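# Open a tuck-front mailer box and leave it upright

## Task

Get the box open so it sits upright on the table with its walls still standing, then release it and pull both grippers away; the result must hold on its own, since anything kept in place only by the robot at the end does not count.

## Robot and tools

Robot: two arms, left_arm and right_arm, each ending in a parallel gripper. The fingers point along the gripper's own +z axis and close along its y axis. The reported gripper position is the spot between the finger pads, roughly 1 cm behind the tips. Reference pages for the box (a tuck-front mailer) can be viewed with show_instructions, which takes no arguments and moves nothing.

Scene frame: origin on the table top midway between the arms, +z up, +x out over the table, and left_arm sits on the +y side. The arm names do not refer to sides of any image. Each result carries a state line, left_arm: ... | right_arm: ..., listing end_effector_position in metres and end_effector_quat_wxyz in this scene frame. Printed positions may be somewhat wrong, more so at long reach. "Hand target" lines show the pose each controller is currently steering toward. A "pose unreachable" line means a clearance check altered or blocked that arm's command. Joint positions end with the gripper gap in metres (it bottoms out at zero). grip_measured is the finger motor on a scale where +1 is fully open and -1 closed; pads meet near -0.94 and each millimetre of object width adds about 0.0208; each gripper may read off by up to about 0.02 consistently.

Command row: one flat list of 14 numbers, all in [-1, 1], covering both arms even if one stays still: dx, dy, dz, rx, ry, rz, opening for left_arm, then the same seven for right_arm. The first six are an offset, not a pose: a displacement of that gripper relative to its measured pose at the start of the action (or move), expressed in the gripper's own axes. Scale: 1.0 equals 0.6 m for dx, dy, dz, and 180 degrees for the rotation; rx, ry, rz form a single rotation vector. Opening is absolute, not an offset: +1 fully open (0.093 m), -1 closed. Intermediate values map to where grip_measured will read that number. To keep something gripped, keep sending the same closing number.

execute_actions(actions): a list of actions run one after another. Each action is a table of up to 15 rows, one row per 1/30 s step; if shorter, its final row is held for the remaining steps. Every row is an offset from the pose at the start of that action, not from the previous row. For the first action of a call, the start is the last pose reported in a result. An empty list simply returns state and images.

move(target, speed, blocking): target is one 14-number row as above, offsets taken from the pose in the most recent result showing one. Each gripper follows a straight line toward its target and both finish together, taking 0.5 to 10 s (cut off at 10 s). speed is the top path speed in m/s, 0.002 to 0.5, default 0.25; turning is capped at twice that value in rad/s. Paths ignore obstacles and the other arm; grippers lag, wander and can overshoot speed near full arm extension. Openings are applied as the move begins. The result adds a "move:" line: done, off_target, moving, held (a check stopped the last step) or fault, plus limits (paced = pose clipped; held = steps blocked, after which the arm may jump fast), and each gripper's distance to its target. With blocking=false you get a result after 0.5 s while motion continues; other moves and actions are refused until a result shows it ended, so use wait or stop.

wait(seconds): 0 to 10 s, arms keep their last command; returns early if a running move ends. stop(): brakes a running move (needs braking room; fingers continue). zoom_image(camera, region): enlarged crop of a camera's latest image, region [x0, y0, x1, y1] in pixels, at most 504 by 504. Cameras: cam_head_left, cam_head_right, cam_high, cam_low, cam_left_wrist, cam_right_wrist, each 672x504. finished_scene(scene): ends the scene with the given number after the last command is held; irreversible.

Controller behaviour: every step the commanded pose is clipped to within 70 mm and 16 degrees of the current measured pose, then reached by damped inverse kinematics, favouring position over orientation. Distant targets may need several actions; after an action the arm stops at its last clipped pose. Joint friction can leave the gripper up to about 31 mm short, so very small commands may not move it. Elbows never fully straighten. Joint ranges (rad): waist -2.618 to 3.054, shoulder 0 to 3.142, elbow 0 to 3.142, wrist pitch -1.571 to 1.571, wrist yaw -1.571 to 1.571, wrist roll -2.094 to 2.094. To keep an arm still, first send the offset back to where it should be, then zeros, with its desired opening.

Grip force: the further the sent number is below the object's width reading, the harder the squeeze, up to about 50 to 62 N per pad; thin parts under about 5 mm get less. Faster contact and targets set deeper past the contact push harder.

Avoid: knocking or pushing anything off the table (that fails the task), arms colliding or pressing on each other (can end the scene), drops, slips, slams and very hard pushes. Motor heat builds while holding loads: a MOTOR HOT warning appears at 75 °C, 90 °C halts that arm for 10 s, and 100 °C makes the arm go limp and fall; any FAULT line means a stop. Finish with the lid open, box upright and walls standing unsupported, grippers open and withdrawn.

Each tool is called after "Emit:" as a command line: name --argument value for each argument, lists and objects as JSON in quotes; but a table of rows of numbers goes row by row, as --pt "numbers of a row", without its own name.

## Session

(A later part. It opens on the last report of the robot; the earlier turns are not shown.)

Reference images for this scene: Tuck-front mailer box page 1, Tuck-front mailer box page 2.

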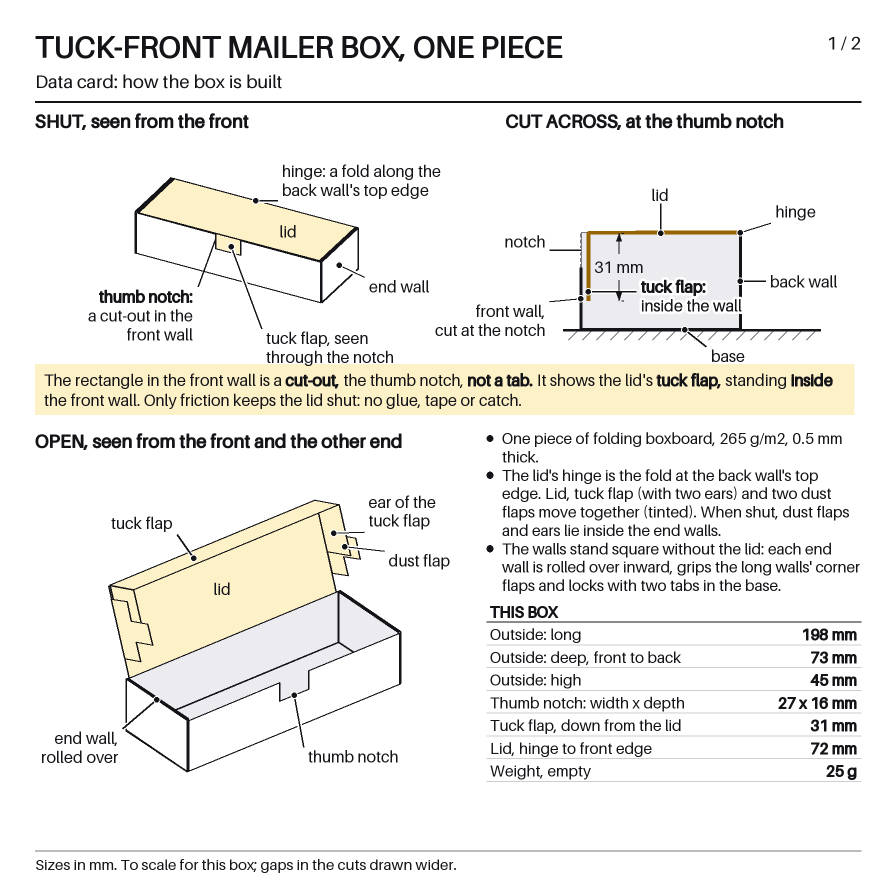

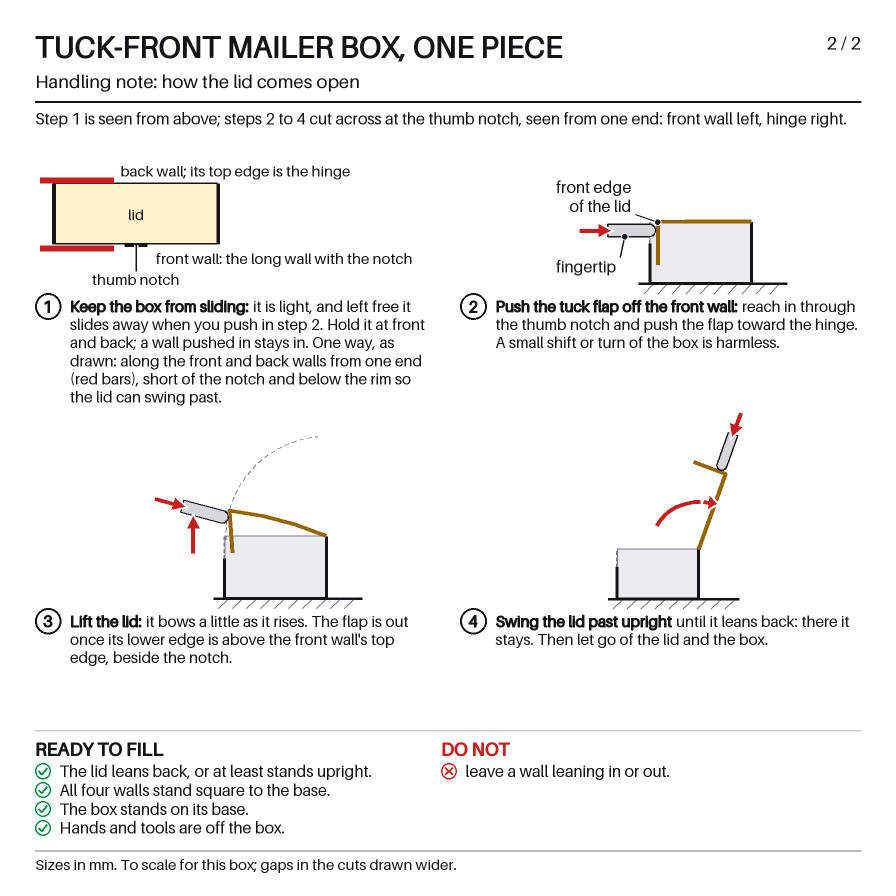

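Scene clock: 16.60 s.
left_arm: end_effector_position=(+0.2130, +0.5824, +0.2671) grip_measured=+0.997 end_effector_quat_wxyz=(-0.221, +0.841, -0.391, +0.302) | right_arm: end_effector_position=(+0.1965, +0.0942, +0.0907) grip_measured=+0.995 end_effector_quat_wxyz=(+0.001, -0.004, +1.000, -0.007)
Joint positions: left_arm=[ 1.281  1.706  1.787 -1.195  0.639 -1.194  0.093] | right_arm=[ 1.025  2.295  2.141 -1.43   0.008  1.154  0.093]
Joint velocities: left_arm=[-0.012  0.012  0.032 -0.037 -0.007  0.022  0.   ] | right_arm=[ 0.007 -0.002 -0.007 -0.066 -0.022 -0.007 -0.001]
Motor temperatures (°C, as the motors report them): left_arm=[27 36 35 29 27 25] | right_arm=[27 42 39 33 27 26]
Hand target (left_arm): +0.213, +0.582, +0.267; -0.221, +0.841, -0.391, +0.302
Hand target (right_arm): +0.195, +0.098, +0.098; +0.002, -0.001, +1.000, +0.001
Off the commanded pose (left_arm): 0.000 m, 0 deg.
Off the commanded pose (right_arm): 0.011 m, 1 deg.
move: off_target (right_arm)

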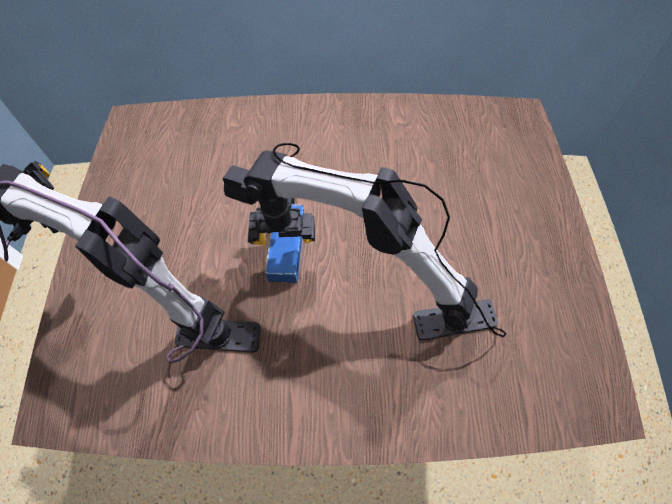

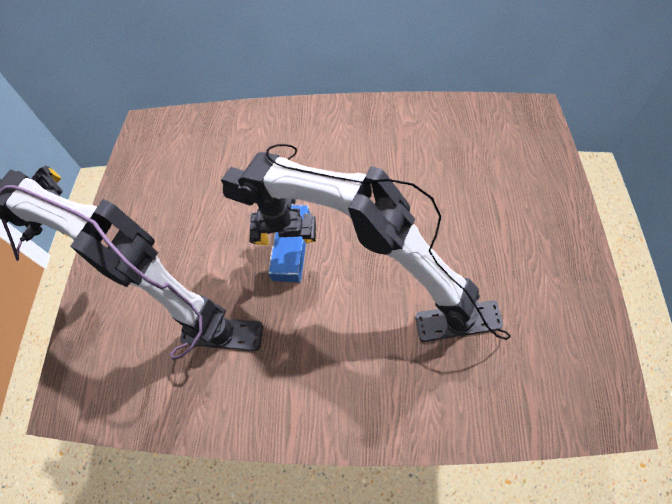

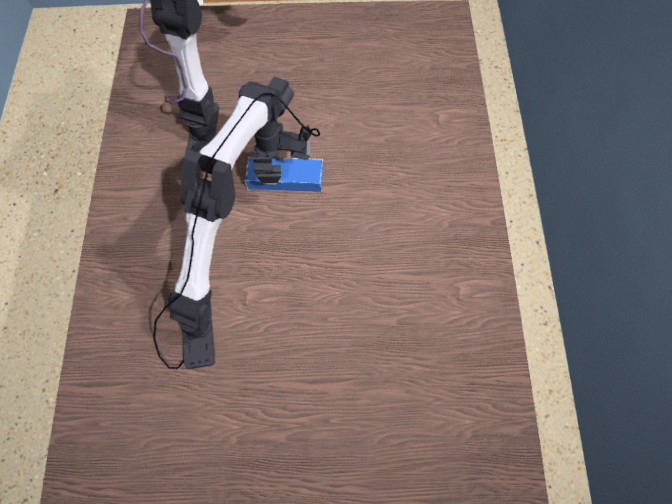

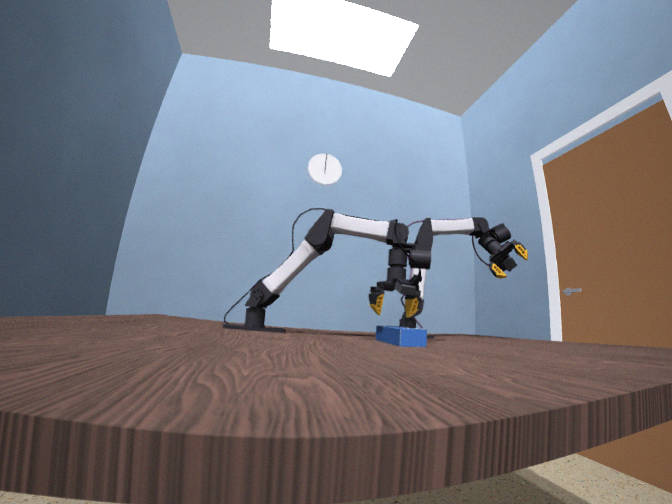

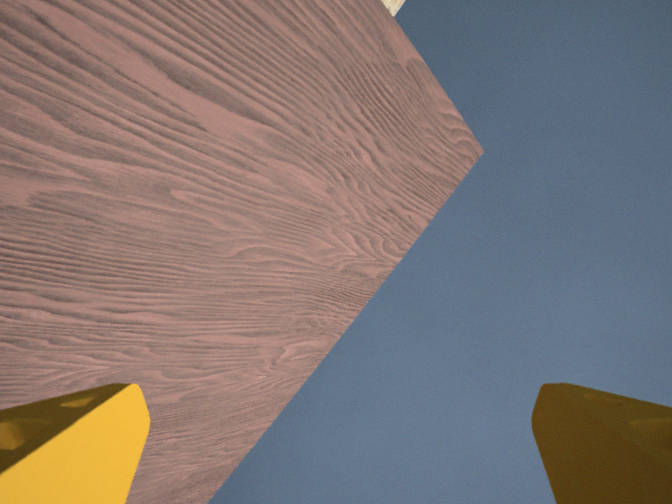

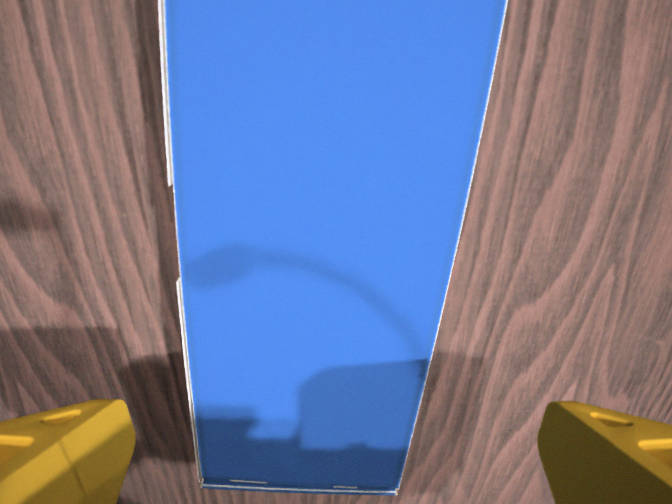

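Emit:
move --target '[0,0,0,0,0,0,1,0,0.02,0.11,0,0,0,1]' --speed 0.06

Emit:
move --target '[0,0,0,0,0,0,1,0,0,0,0,0,0,0.48]'

Emit:
move --target '[0,0,0,0,0,0,1,-0.08,-0.12,-0.12,0,0,0,0.48]' --speed 0.08

Emit:
move --target '[0,0,0,0,0,0,1,0,0,0,-0.5,0,0,0.48]' --speed 0.2

Scene clock: 22.70 s.
left_arm: end_effector_position=(+0.2130, +0.5824, +0.2671) grip_measured=+0.997 end_effector_quat_wxyz=(-0.221, +0.841, -0.391, +0.302) | right_arm: end_effector_position=(+0.2014, +0.1055, +0.0331) grip_measured=+0.995 end_effector_quat_wxyz=(+0.004, -0.003, +1.000, -0.000)
Joint positions: left_arm=[ 1.281  1.706  1.787 -1.195  0.639 -1.194  0.093] | right_arm=[ 1.025  2.342  1.994 -1.22   0.008  1.155  0.093]
Joint velocities: left_arm=[-0.007  0.002  0.002  0.007 -0.007 -0.037 -0.   ] | right_arm=[ 0.002 -0.002 -0.017 -0.066 -0.022 -0.007 -0.   ]
Motor temperatures (°C, as the motors report them): left_arm=[27 36 35 29 27 25] | right_arm=[27 45 39 32 27 26]
Hand target (left_arm): +0.213, +0.582, +0.267; -0.221, +0.841, -0.391, +0.302
Hand target (right_arm): +0.196, +0.105, +0.025; +0.001, -0.004, +1.000, -0.007
Off the commanded pose (left_arm): 0.000 m, 0 deg.
Off the commanded pose (right_arm): 0.010 m, 1 deg.
move: done

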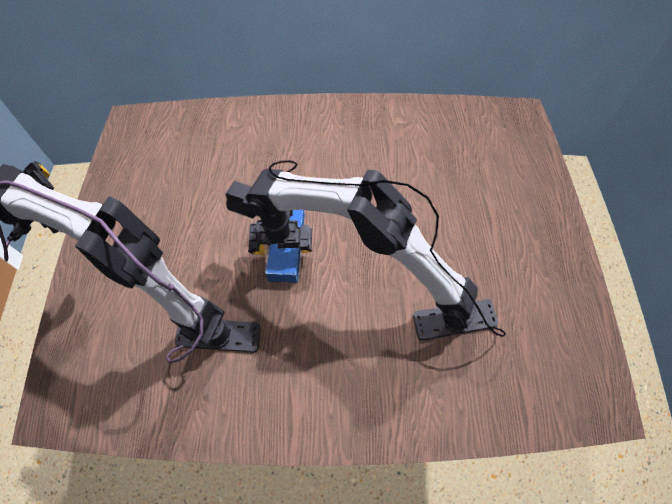

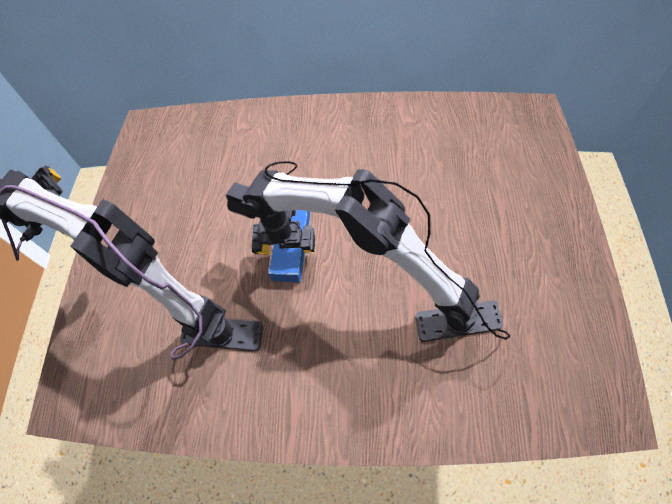

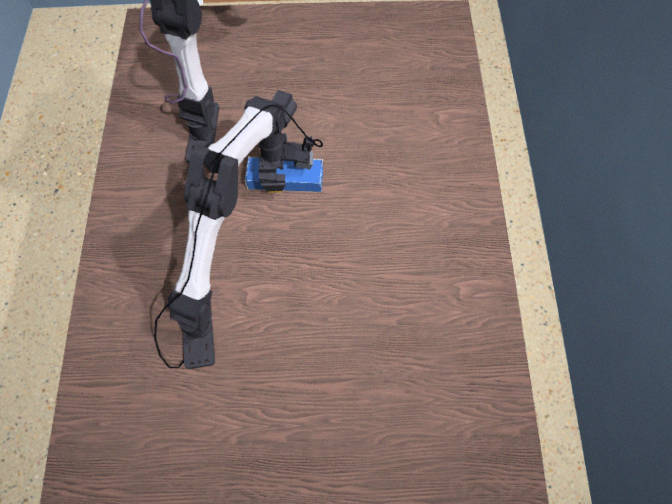

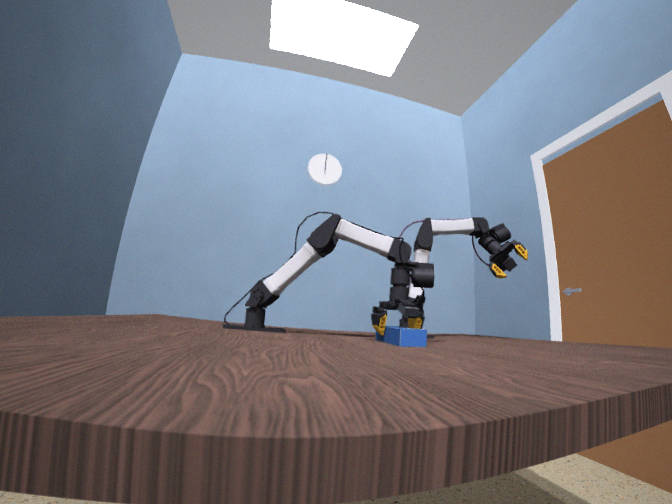

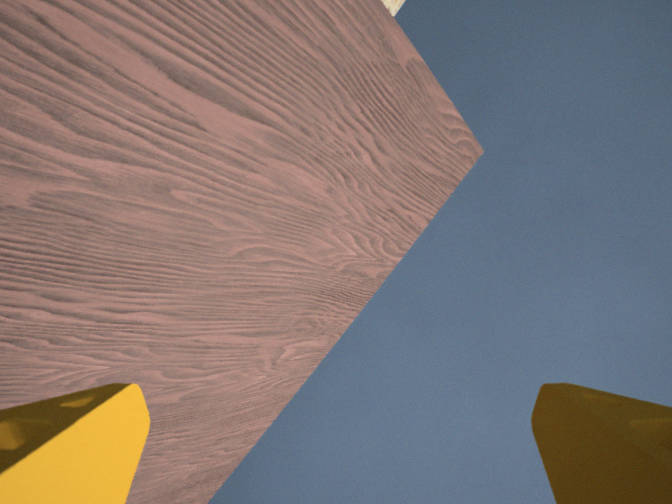

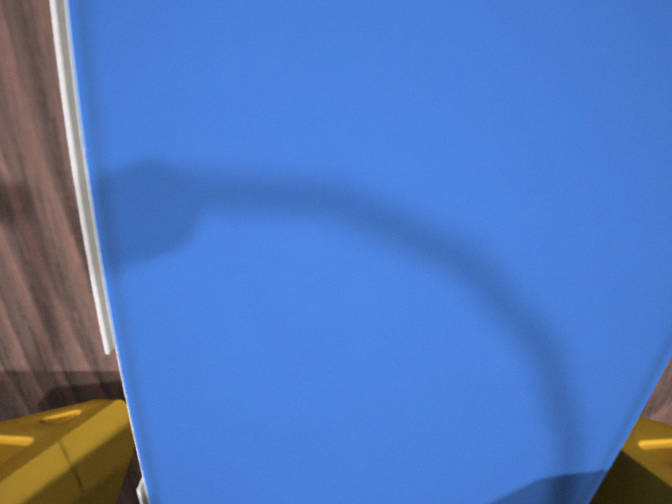

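Scene clock: 23.20 s.
left_arm: end_effector_position=(+0.2130, +0.5824, +0.2671) grip_measured=+0.997 end_effector_quat_wxyz=(-0.221, +0.841, -0.391, +0.302) | right_arm: end_effector_position=(+0.2013, +0.1055, +0.0331) grip_measured=+0.489 end_effector_quat_wxyz=(+0.004, -0.003, +1.000, -0.000)
Joint positions: left_arm=[ 1.281  1.706  1.787 -1.195  0.639 -1.194  0.093] | right_arm=[ 1.025  2.342  1.994 -1.22   0.007  1.155  0.069]
Joint velocities: left_arm=[-0.002  0.012 -0.017 -0.007 -0.022  0.051 -0.   ] | right_arm=[-0.012 -0.007 -0.012 -0.066 -0.007 -0.051 -0.001]
Motor temperatures (°C, as the motors report them): left_arm=[27 36 36 29 27 25] | right_arm=[27 45 39 32 27 26]
Hand target (left_arm): +0.213, +0.582, +0.267; -0.221, +0.841, -0.391, +0.302
Hand target (right_arm): +0.201, +0.106, +0.033; +0.004, -0.003, +1.000, -0.000
Off the commanded pose (left_arm): 0.000 m, 0 deg.
Off the commanded pose (right_arm): 0.000 m, 0 deg.
move: done

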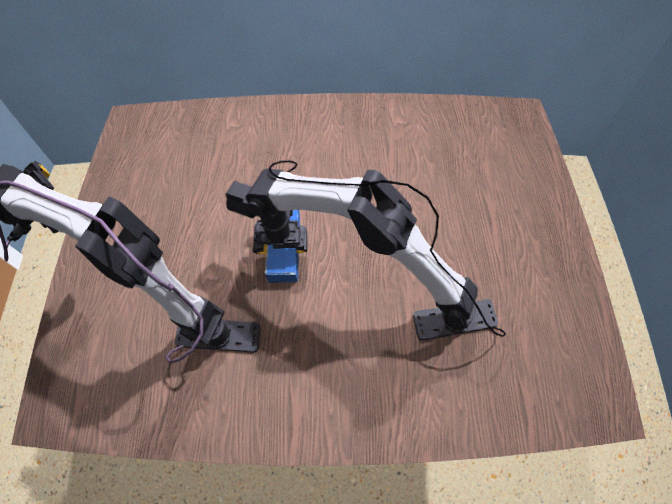

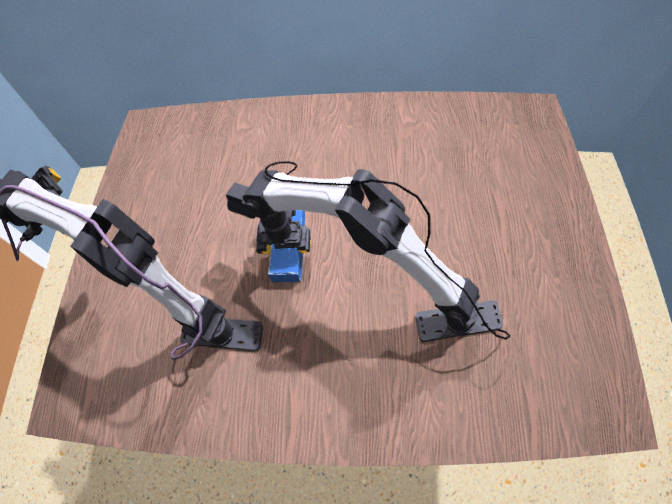

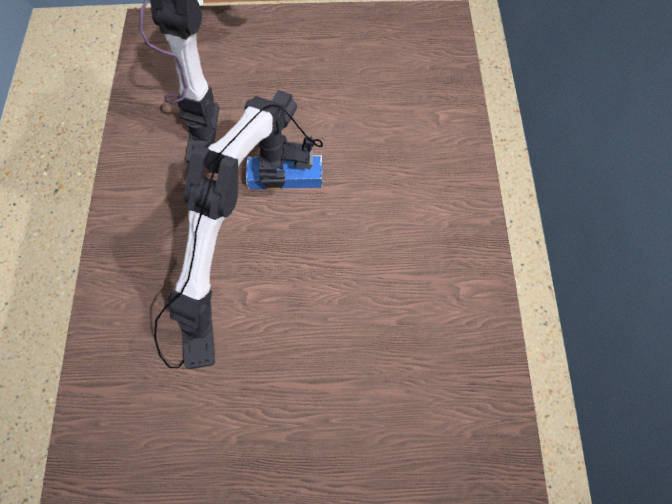

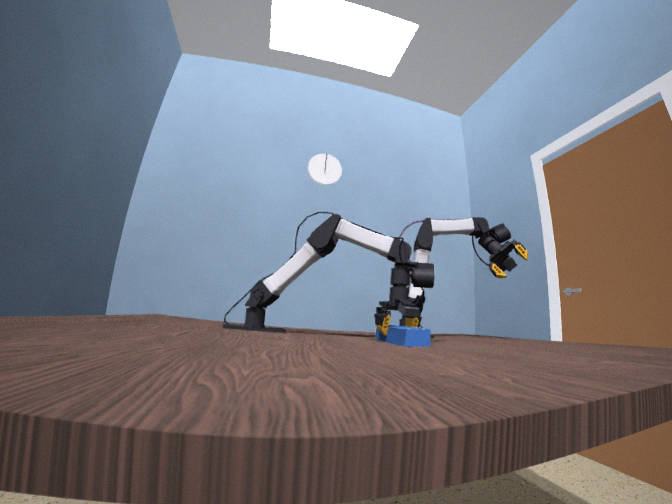

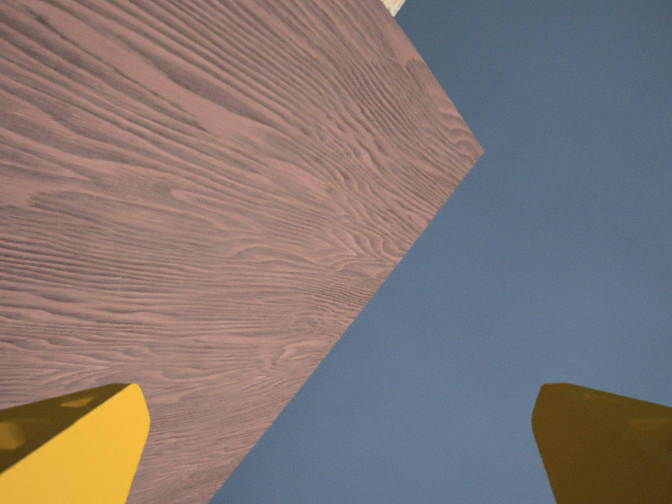

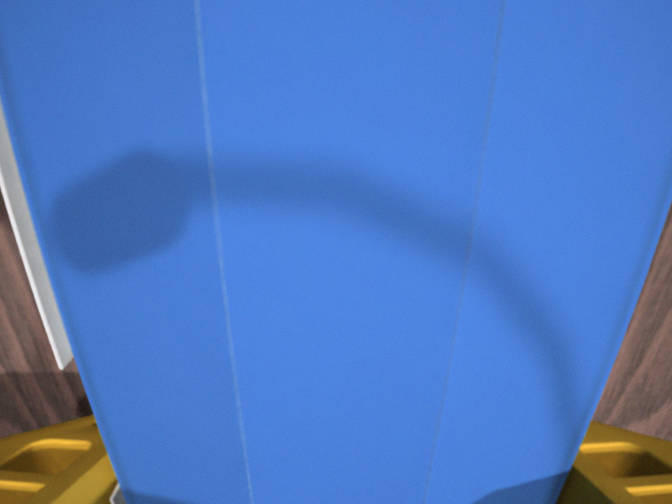

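Scene clock: 25.00 s.
left_arm: end_effector_position=(+0.2130, +0.5824, +0.2671) grip_measured=+0.997 end_effector_quat_wxyz=(-0.221, +0.841, -0.391, +0.302) | right_arm: end_effector_position=(+0.2515, +0.0395, +0.1011) grip_measured=+0.489 end_effector_quat_wxyz=(+0.005, +0.000, +1.000, +0.000)
Joint positions: left_arm=[ 1.281  1.706  1.787 -1.195  0.639 -1.194  0.093] | right_arm=[ 0.853  2.166  1.97  -1.37   0.007  0.99   0.069]
Joint velocities: left_arm=[-0.017 -0.007  0.022  0.051 -0.007 -0.022  0.   ] | right_arm=[-0.002  0.007  0.007 -0.125 -0.051 -0.095 -0.   ]
Motor temperatures (°C, as the motors report them): left_arm=[27 36 36 29 27 25] | right_arm=[27 46 39 32 27 26]
Hand target (left_arm): +0.213, +0.582, +0.267; -0.221, +0.841, -0.391, +0.302
Hand target (right_arm): +0.251, +0.035, +0.105; +0.005, -0.003, +1.000, -0.002
Off the commanded pose (left_arm): 0.000 m, 0 deg.
Off the commanded pose (right_arm): 0.007 m, 0 deg.
move: done

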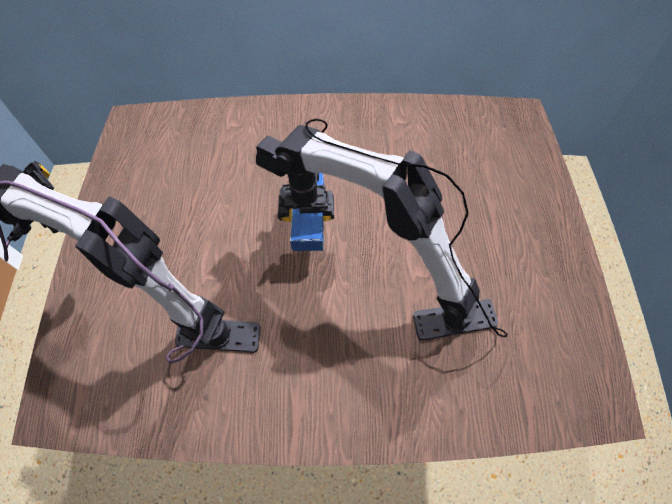

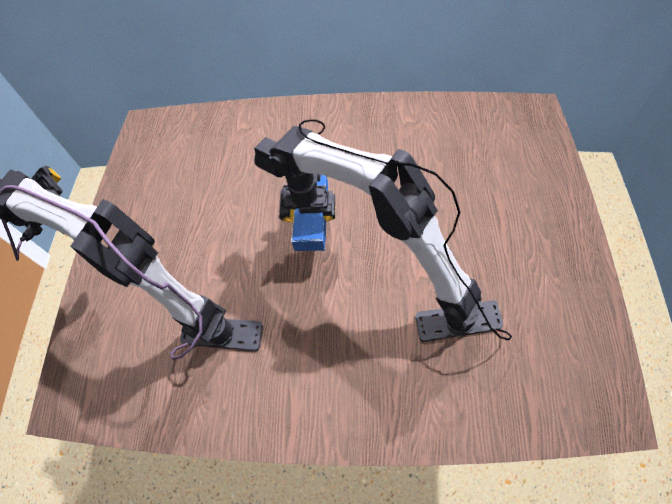

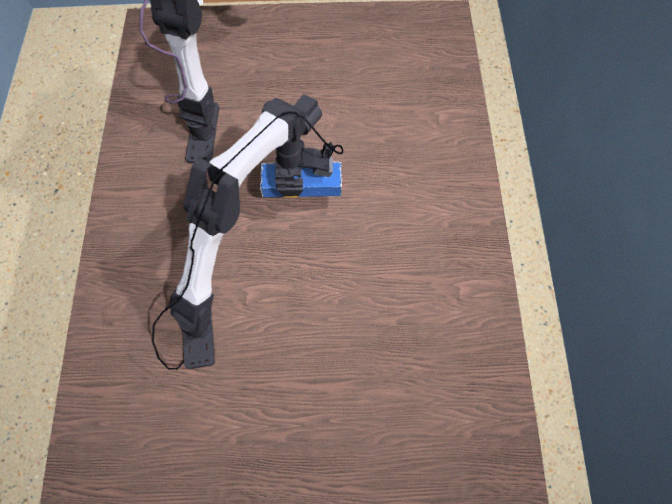

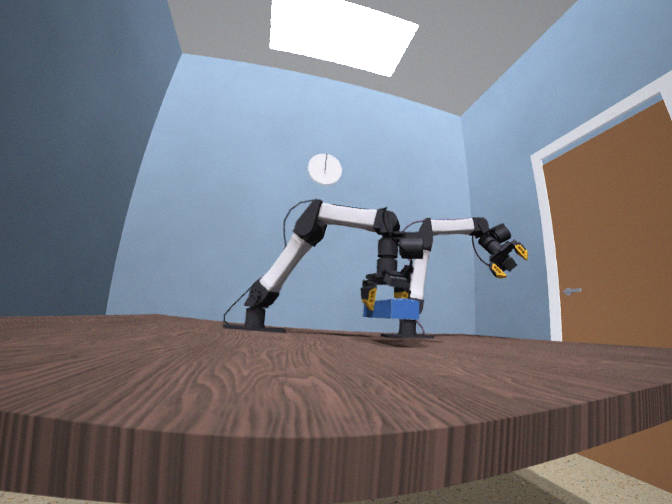

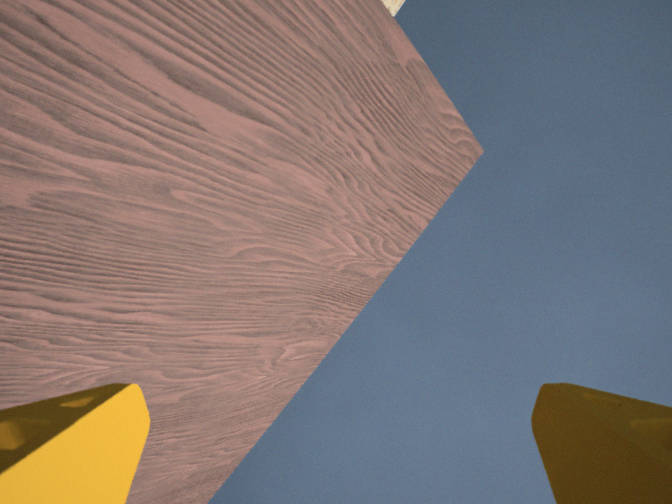

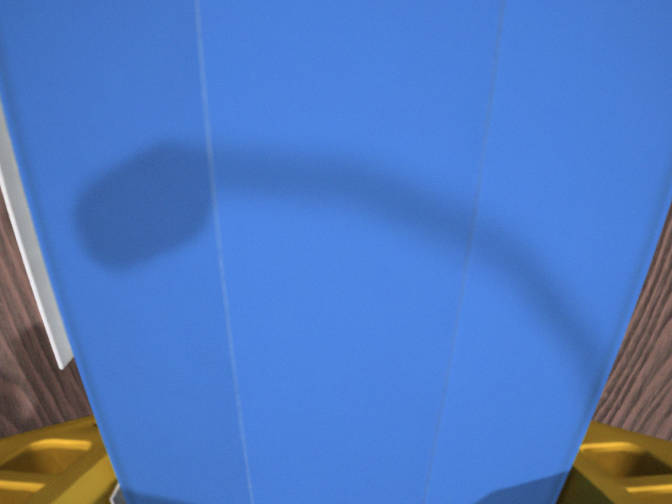

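Scene clock: 29.77 s.
left_arm: end_effector_position=(+0.2130, +0.5824, +0.2671) grip_measured=+0.997 end_effector_quat_wxyz=(-0.221, +0.841, -0.391, +0.302) | right_arm: end_effector_position=(+0.2503, +0.0422, +0.1078) grip_measured=+0.489 end_effector_quat_wxyz=(-0.004, -0.006, +0.706, +0.708)
Joint positions: left_arm=[ 1.281  1.706  1.787 -1.195  0.639 -1.194  0.093] | right_arm=[ 0.535  2.064  0.574  1.497 -0.914  1.573  0.069]
Joint velocities: left_arm=[-0.027 -0.012  0.007 -0.081 -0.022 -0.007  0.001] | right_arm=[ 0.017 -0.002  0.017  0.007  0.022  0.037 -0.   ]
Motor temperatures (°C, as the motors report them): left_arm=[27 36 36 29 27 25] | right_arm=[27 47 39 33 27 26]
Hand target (left_arm): +0.213, +0.582, +0.267; -0.221, +0.841, -0.391, +0.302
Hand target (right_arm): +0.249, +0.038, +0.103; -0.006, +0.001, +0.707, +0.708
Off the commanded pose (left_arm): 0.000 m, 0 deg.
Off the commanded pose (right_arm): 0.007 m, 1 deg.
move: done

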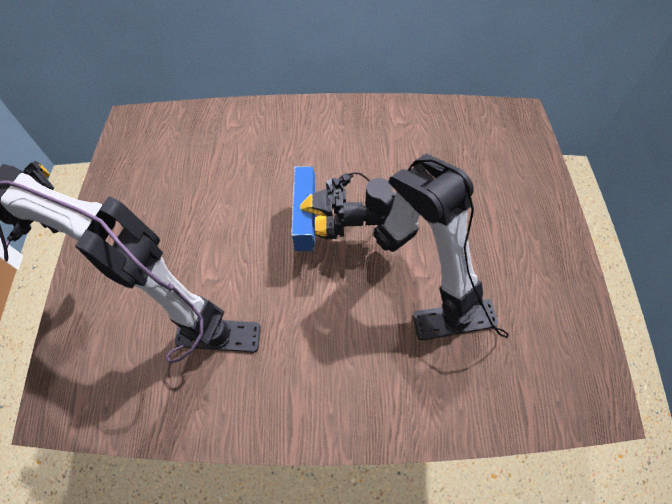

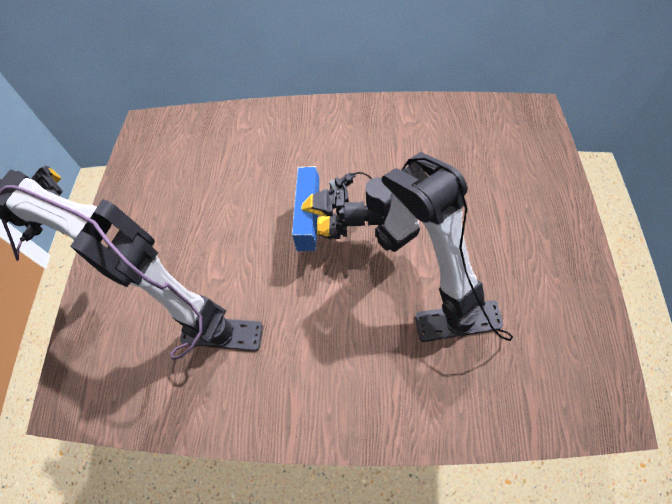

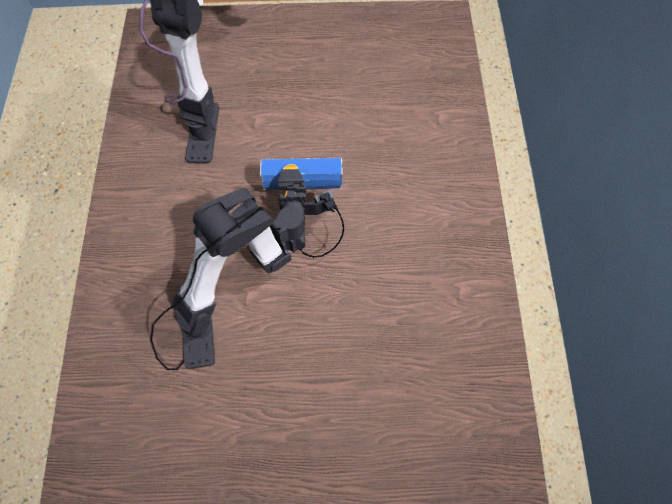

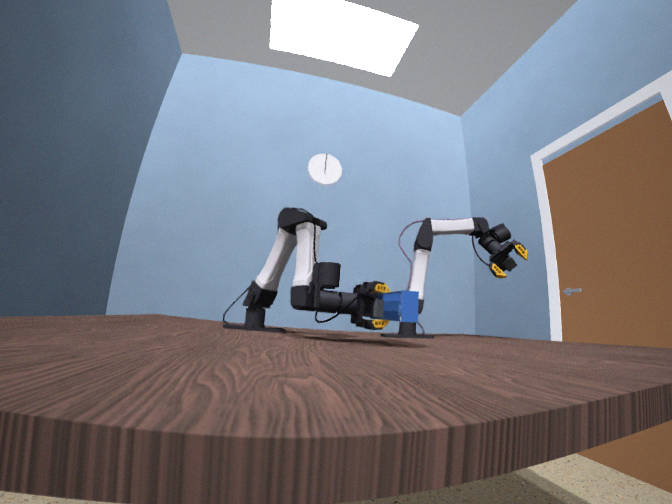

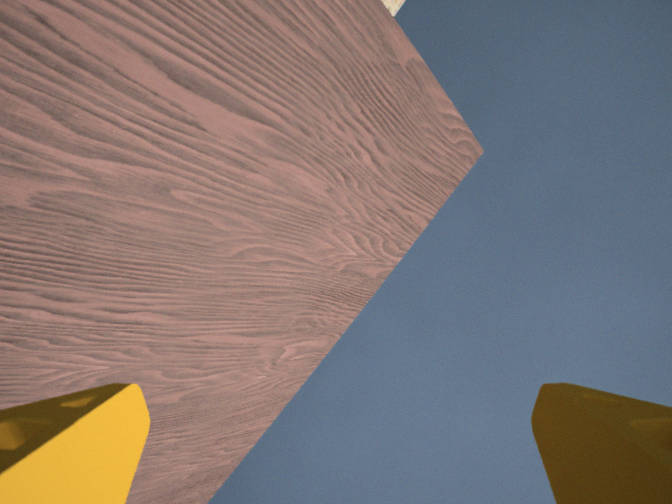

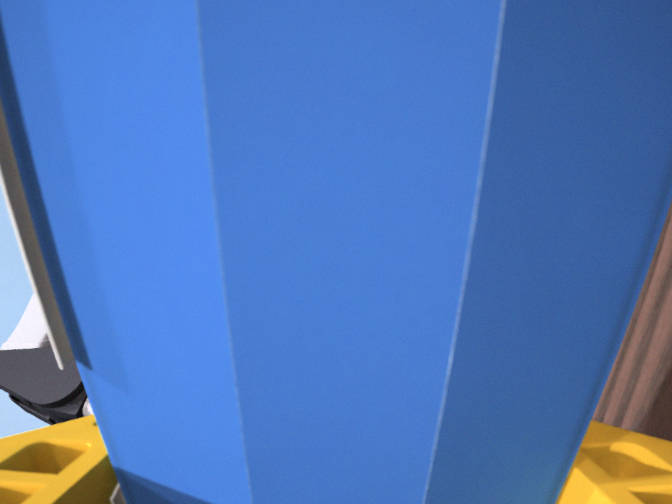

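Emit:
move --target '[0,0,0,0.049,0.58,0.339,1,0,0,0,0,0,0,0.48]' --speed 0.3

Scene clock: 40.80 s.
left_arm: end_effector_position=(+0.2161, +0.5761, +0.2799) grip_measured=+0.997 end_effector_quat_wxyz=(+0.462, -0.371, +0.711, -0.379) | right_arm: end_effector_position=(+0.2503, +0.0422, +0.1077) grip_measured=+0.489 end_effector_quat_wxyz=(-0.005, -0.005, +0.706, +0.708)
Joint positions: left_arm=[ 1.431  1.96   1.896 -1.558  1.28   0.456  0.093] | right_arm=[ 0.535  2.064  0.574  1.496 -0.914  1.575  0.069]
Joint velocities: left_arm=[-0.002 -0.007 -0.017 -0.051  0.007  0.037 -0.   ] | right_arm=[-0.017  0.012  0.012 -0.095  0.051  0.051 -0.001]
Motor temperatures (°C, as the motors report them): left_arm=[27 37 36 29 27 25] | right_arm=[27 48 38 35 27 26]
Hand target (left_arm): +0.214, +0.581, +0.267; +0.451, -0.382, +0.709, -0.386
Hand target (right_arm): +0.250, +0.042, +0.108; -0.004, -0.006, +0.706, +0.709
Off the commanded pose (left_arm): 0.015 m, 79 deg; orientation clipped at the last step of the last action.
Off the commanded pose (right_arm): 0.000 m, 0 deg.
joint sent to its limit (left arm) — the command would take joint 4 (wrist pitch) past its lower limit, so that joint was sent only as far as its limit.
move: off_target (left_arm); limits=paced

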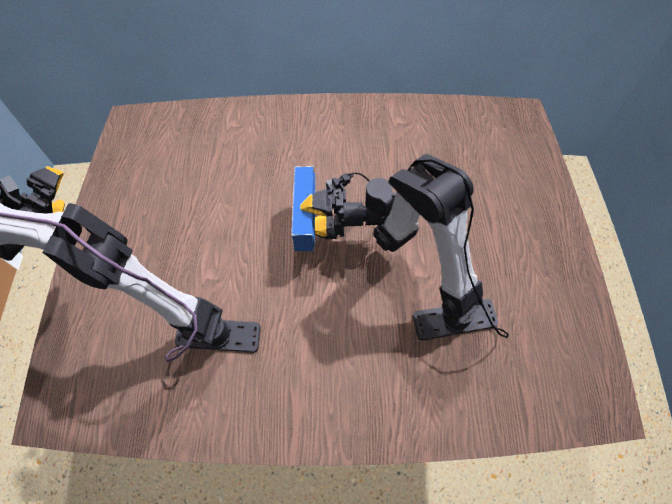

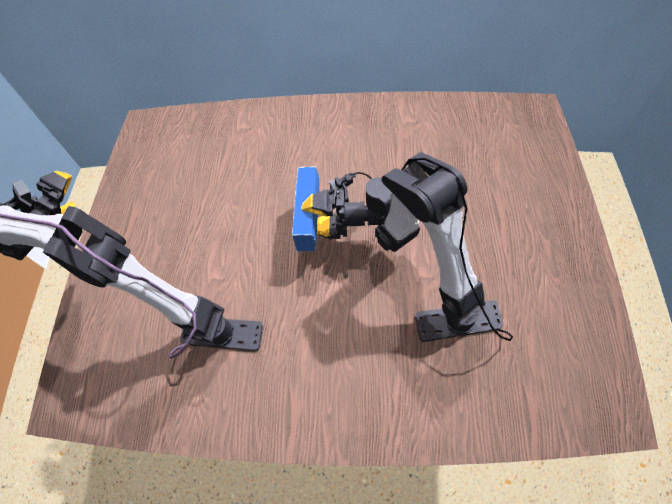

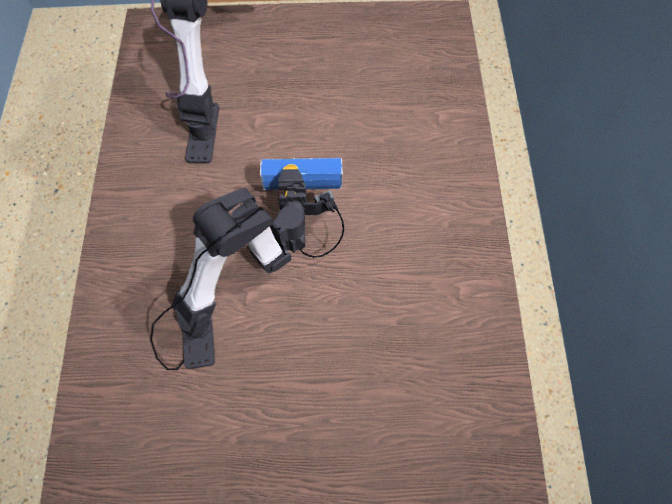

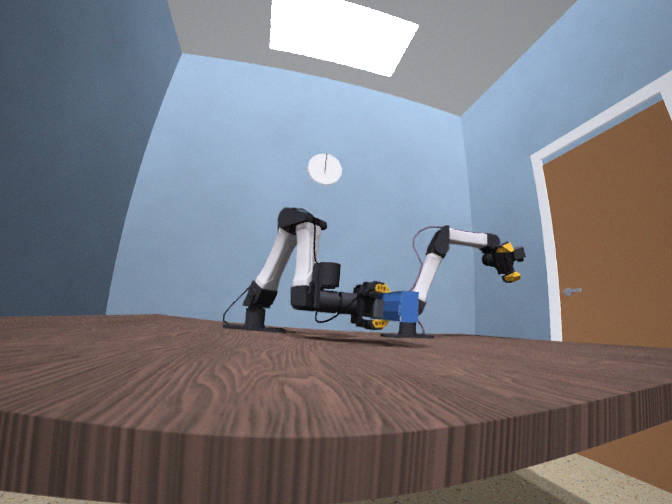

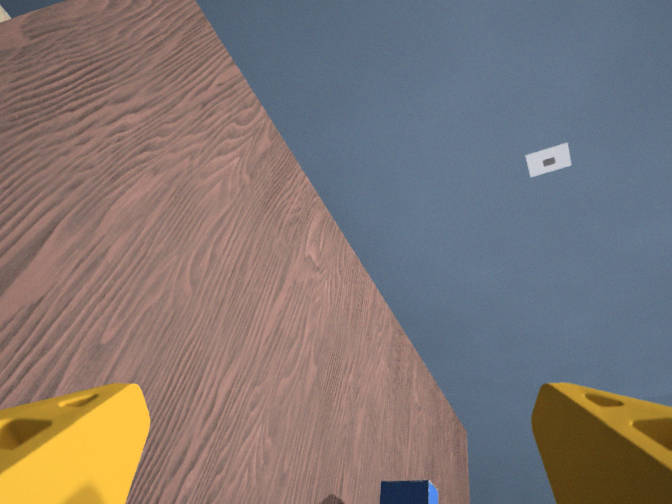

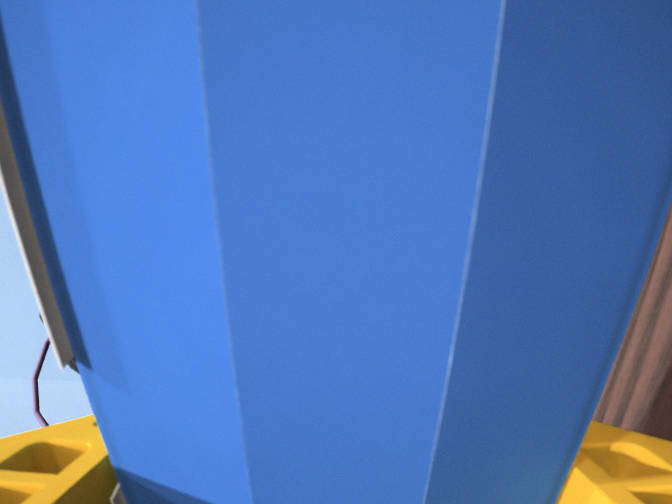

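Emit:
move --target '[0.483,-0.152,0.303,0.162,0.406,-0.044,1,0,0,0,0,0,0,0.48]' --speed 0.15

Scene clock: 49.93 s.
left_arm: end_effector_position=(+0.3135, +0.2492, +0.1997) grip_measured=+0.997 end_effector_quat_wxyz=(+0.142, -0.120, +0.779, -0.598) | right_arm: end_effector_position=(+0.2503, +0.0422, +0.1076) grip_measured=+0.489 end_effector_quat_wxyz=(-0.005, -0.005, +0.706, +0.708)
Joint positions: left_arm=[ 0.567  1.846  1.361 -1.563  1.293  0.574  0.093] | right_arm=[ 0.535  2.064  0.574  1.496 -0.914  1.575  0.069]
Joint velocities: left_arm=[-0.007  0.002 -0.007  0.037 -0.066 -0.007  0.   ] | right_arm=[-0.002 -0.007 -0.017  0.022  0.007 -0.037  0.001]
Motor temperatures (°C, as the motors report them): left_arm=[27 37 36 28 27 25] | right_arm=[27 48 38 36 27 26]
Hand target (left_arm): +0.314, +0.247, +0.194; +0.132, -0.126, +0.775, -0.605
Hand target (right_arm): +0.250, +0.042, +0.108; -0.005, -0.005, +0.706, +0.708
Off the commanded pose (left_arm): 0.004 m, 26 deg; orientation clipped at the last step of the last action.
Off the commanded pose (right_arm): 0.000 m, 0 deg.
joint sent to its limit (left arm) — the command would take joint 4 (wrist pitch) past its lower limit, so that joint was sent only as far as its limit.
move: off_target (left_arm); limits=paced

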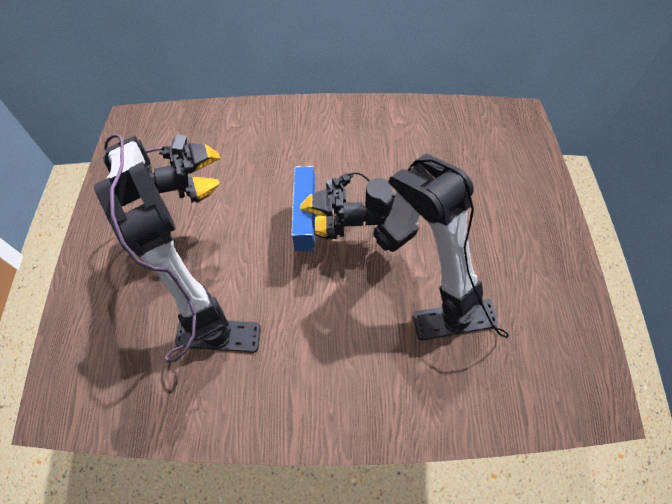

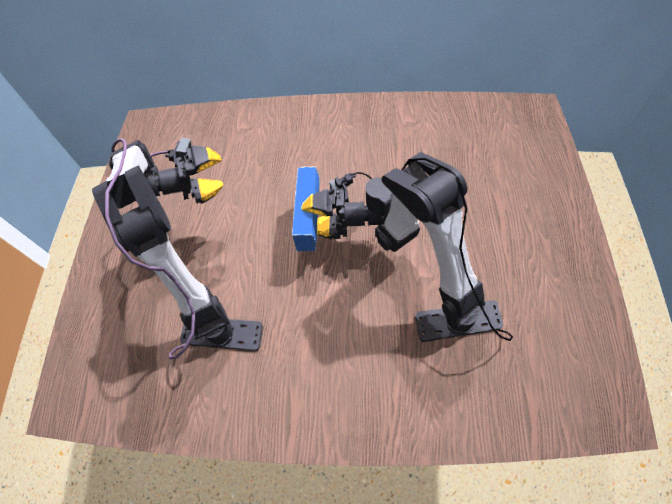

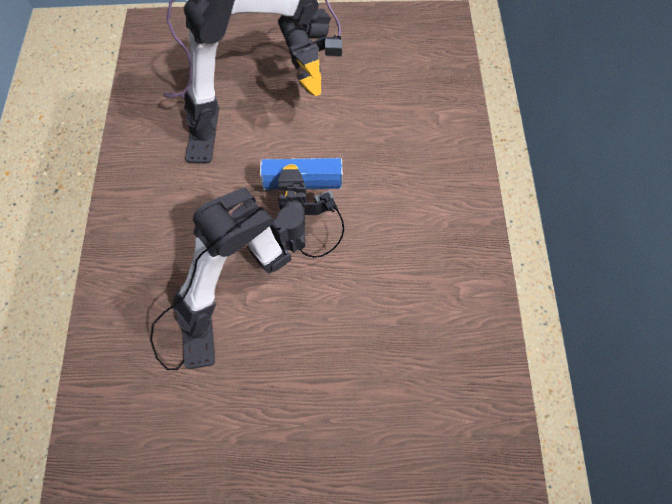

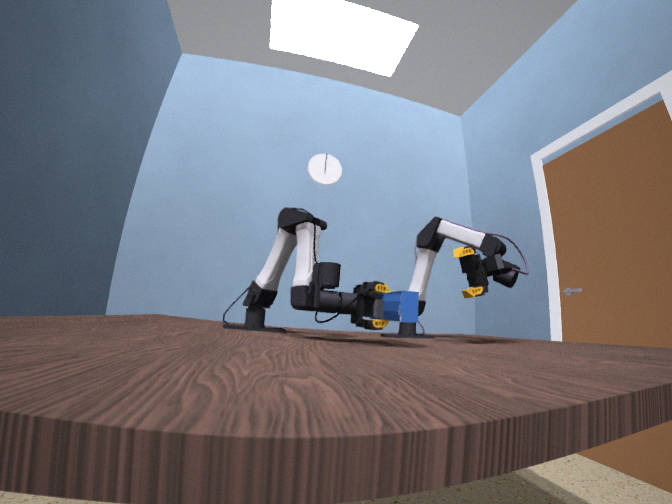

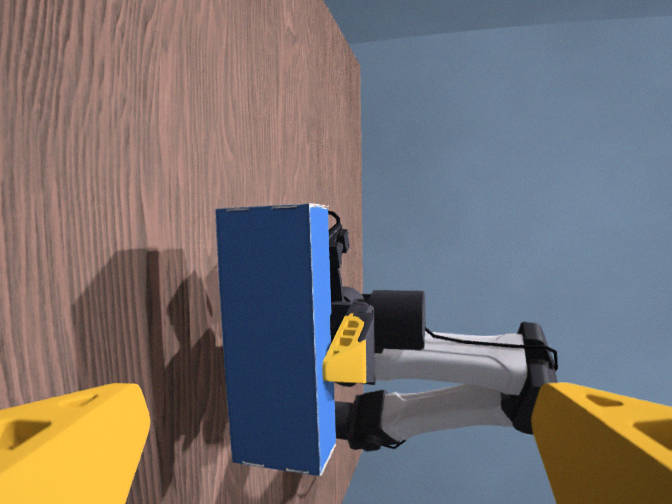

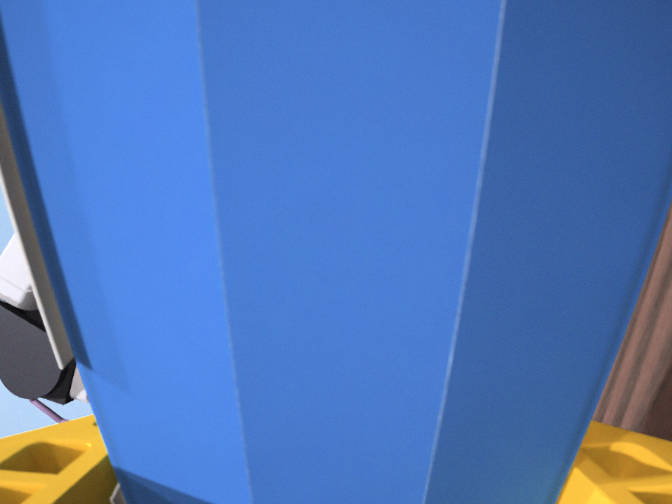

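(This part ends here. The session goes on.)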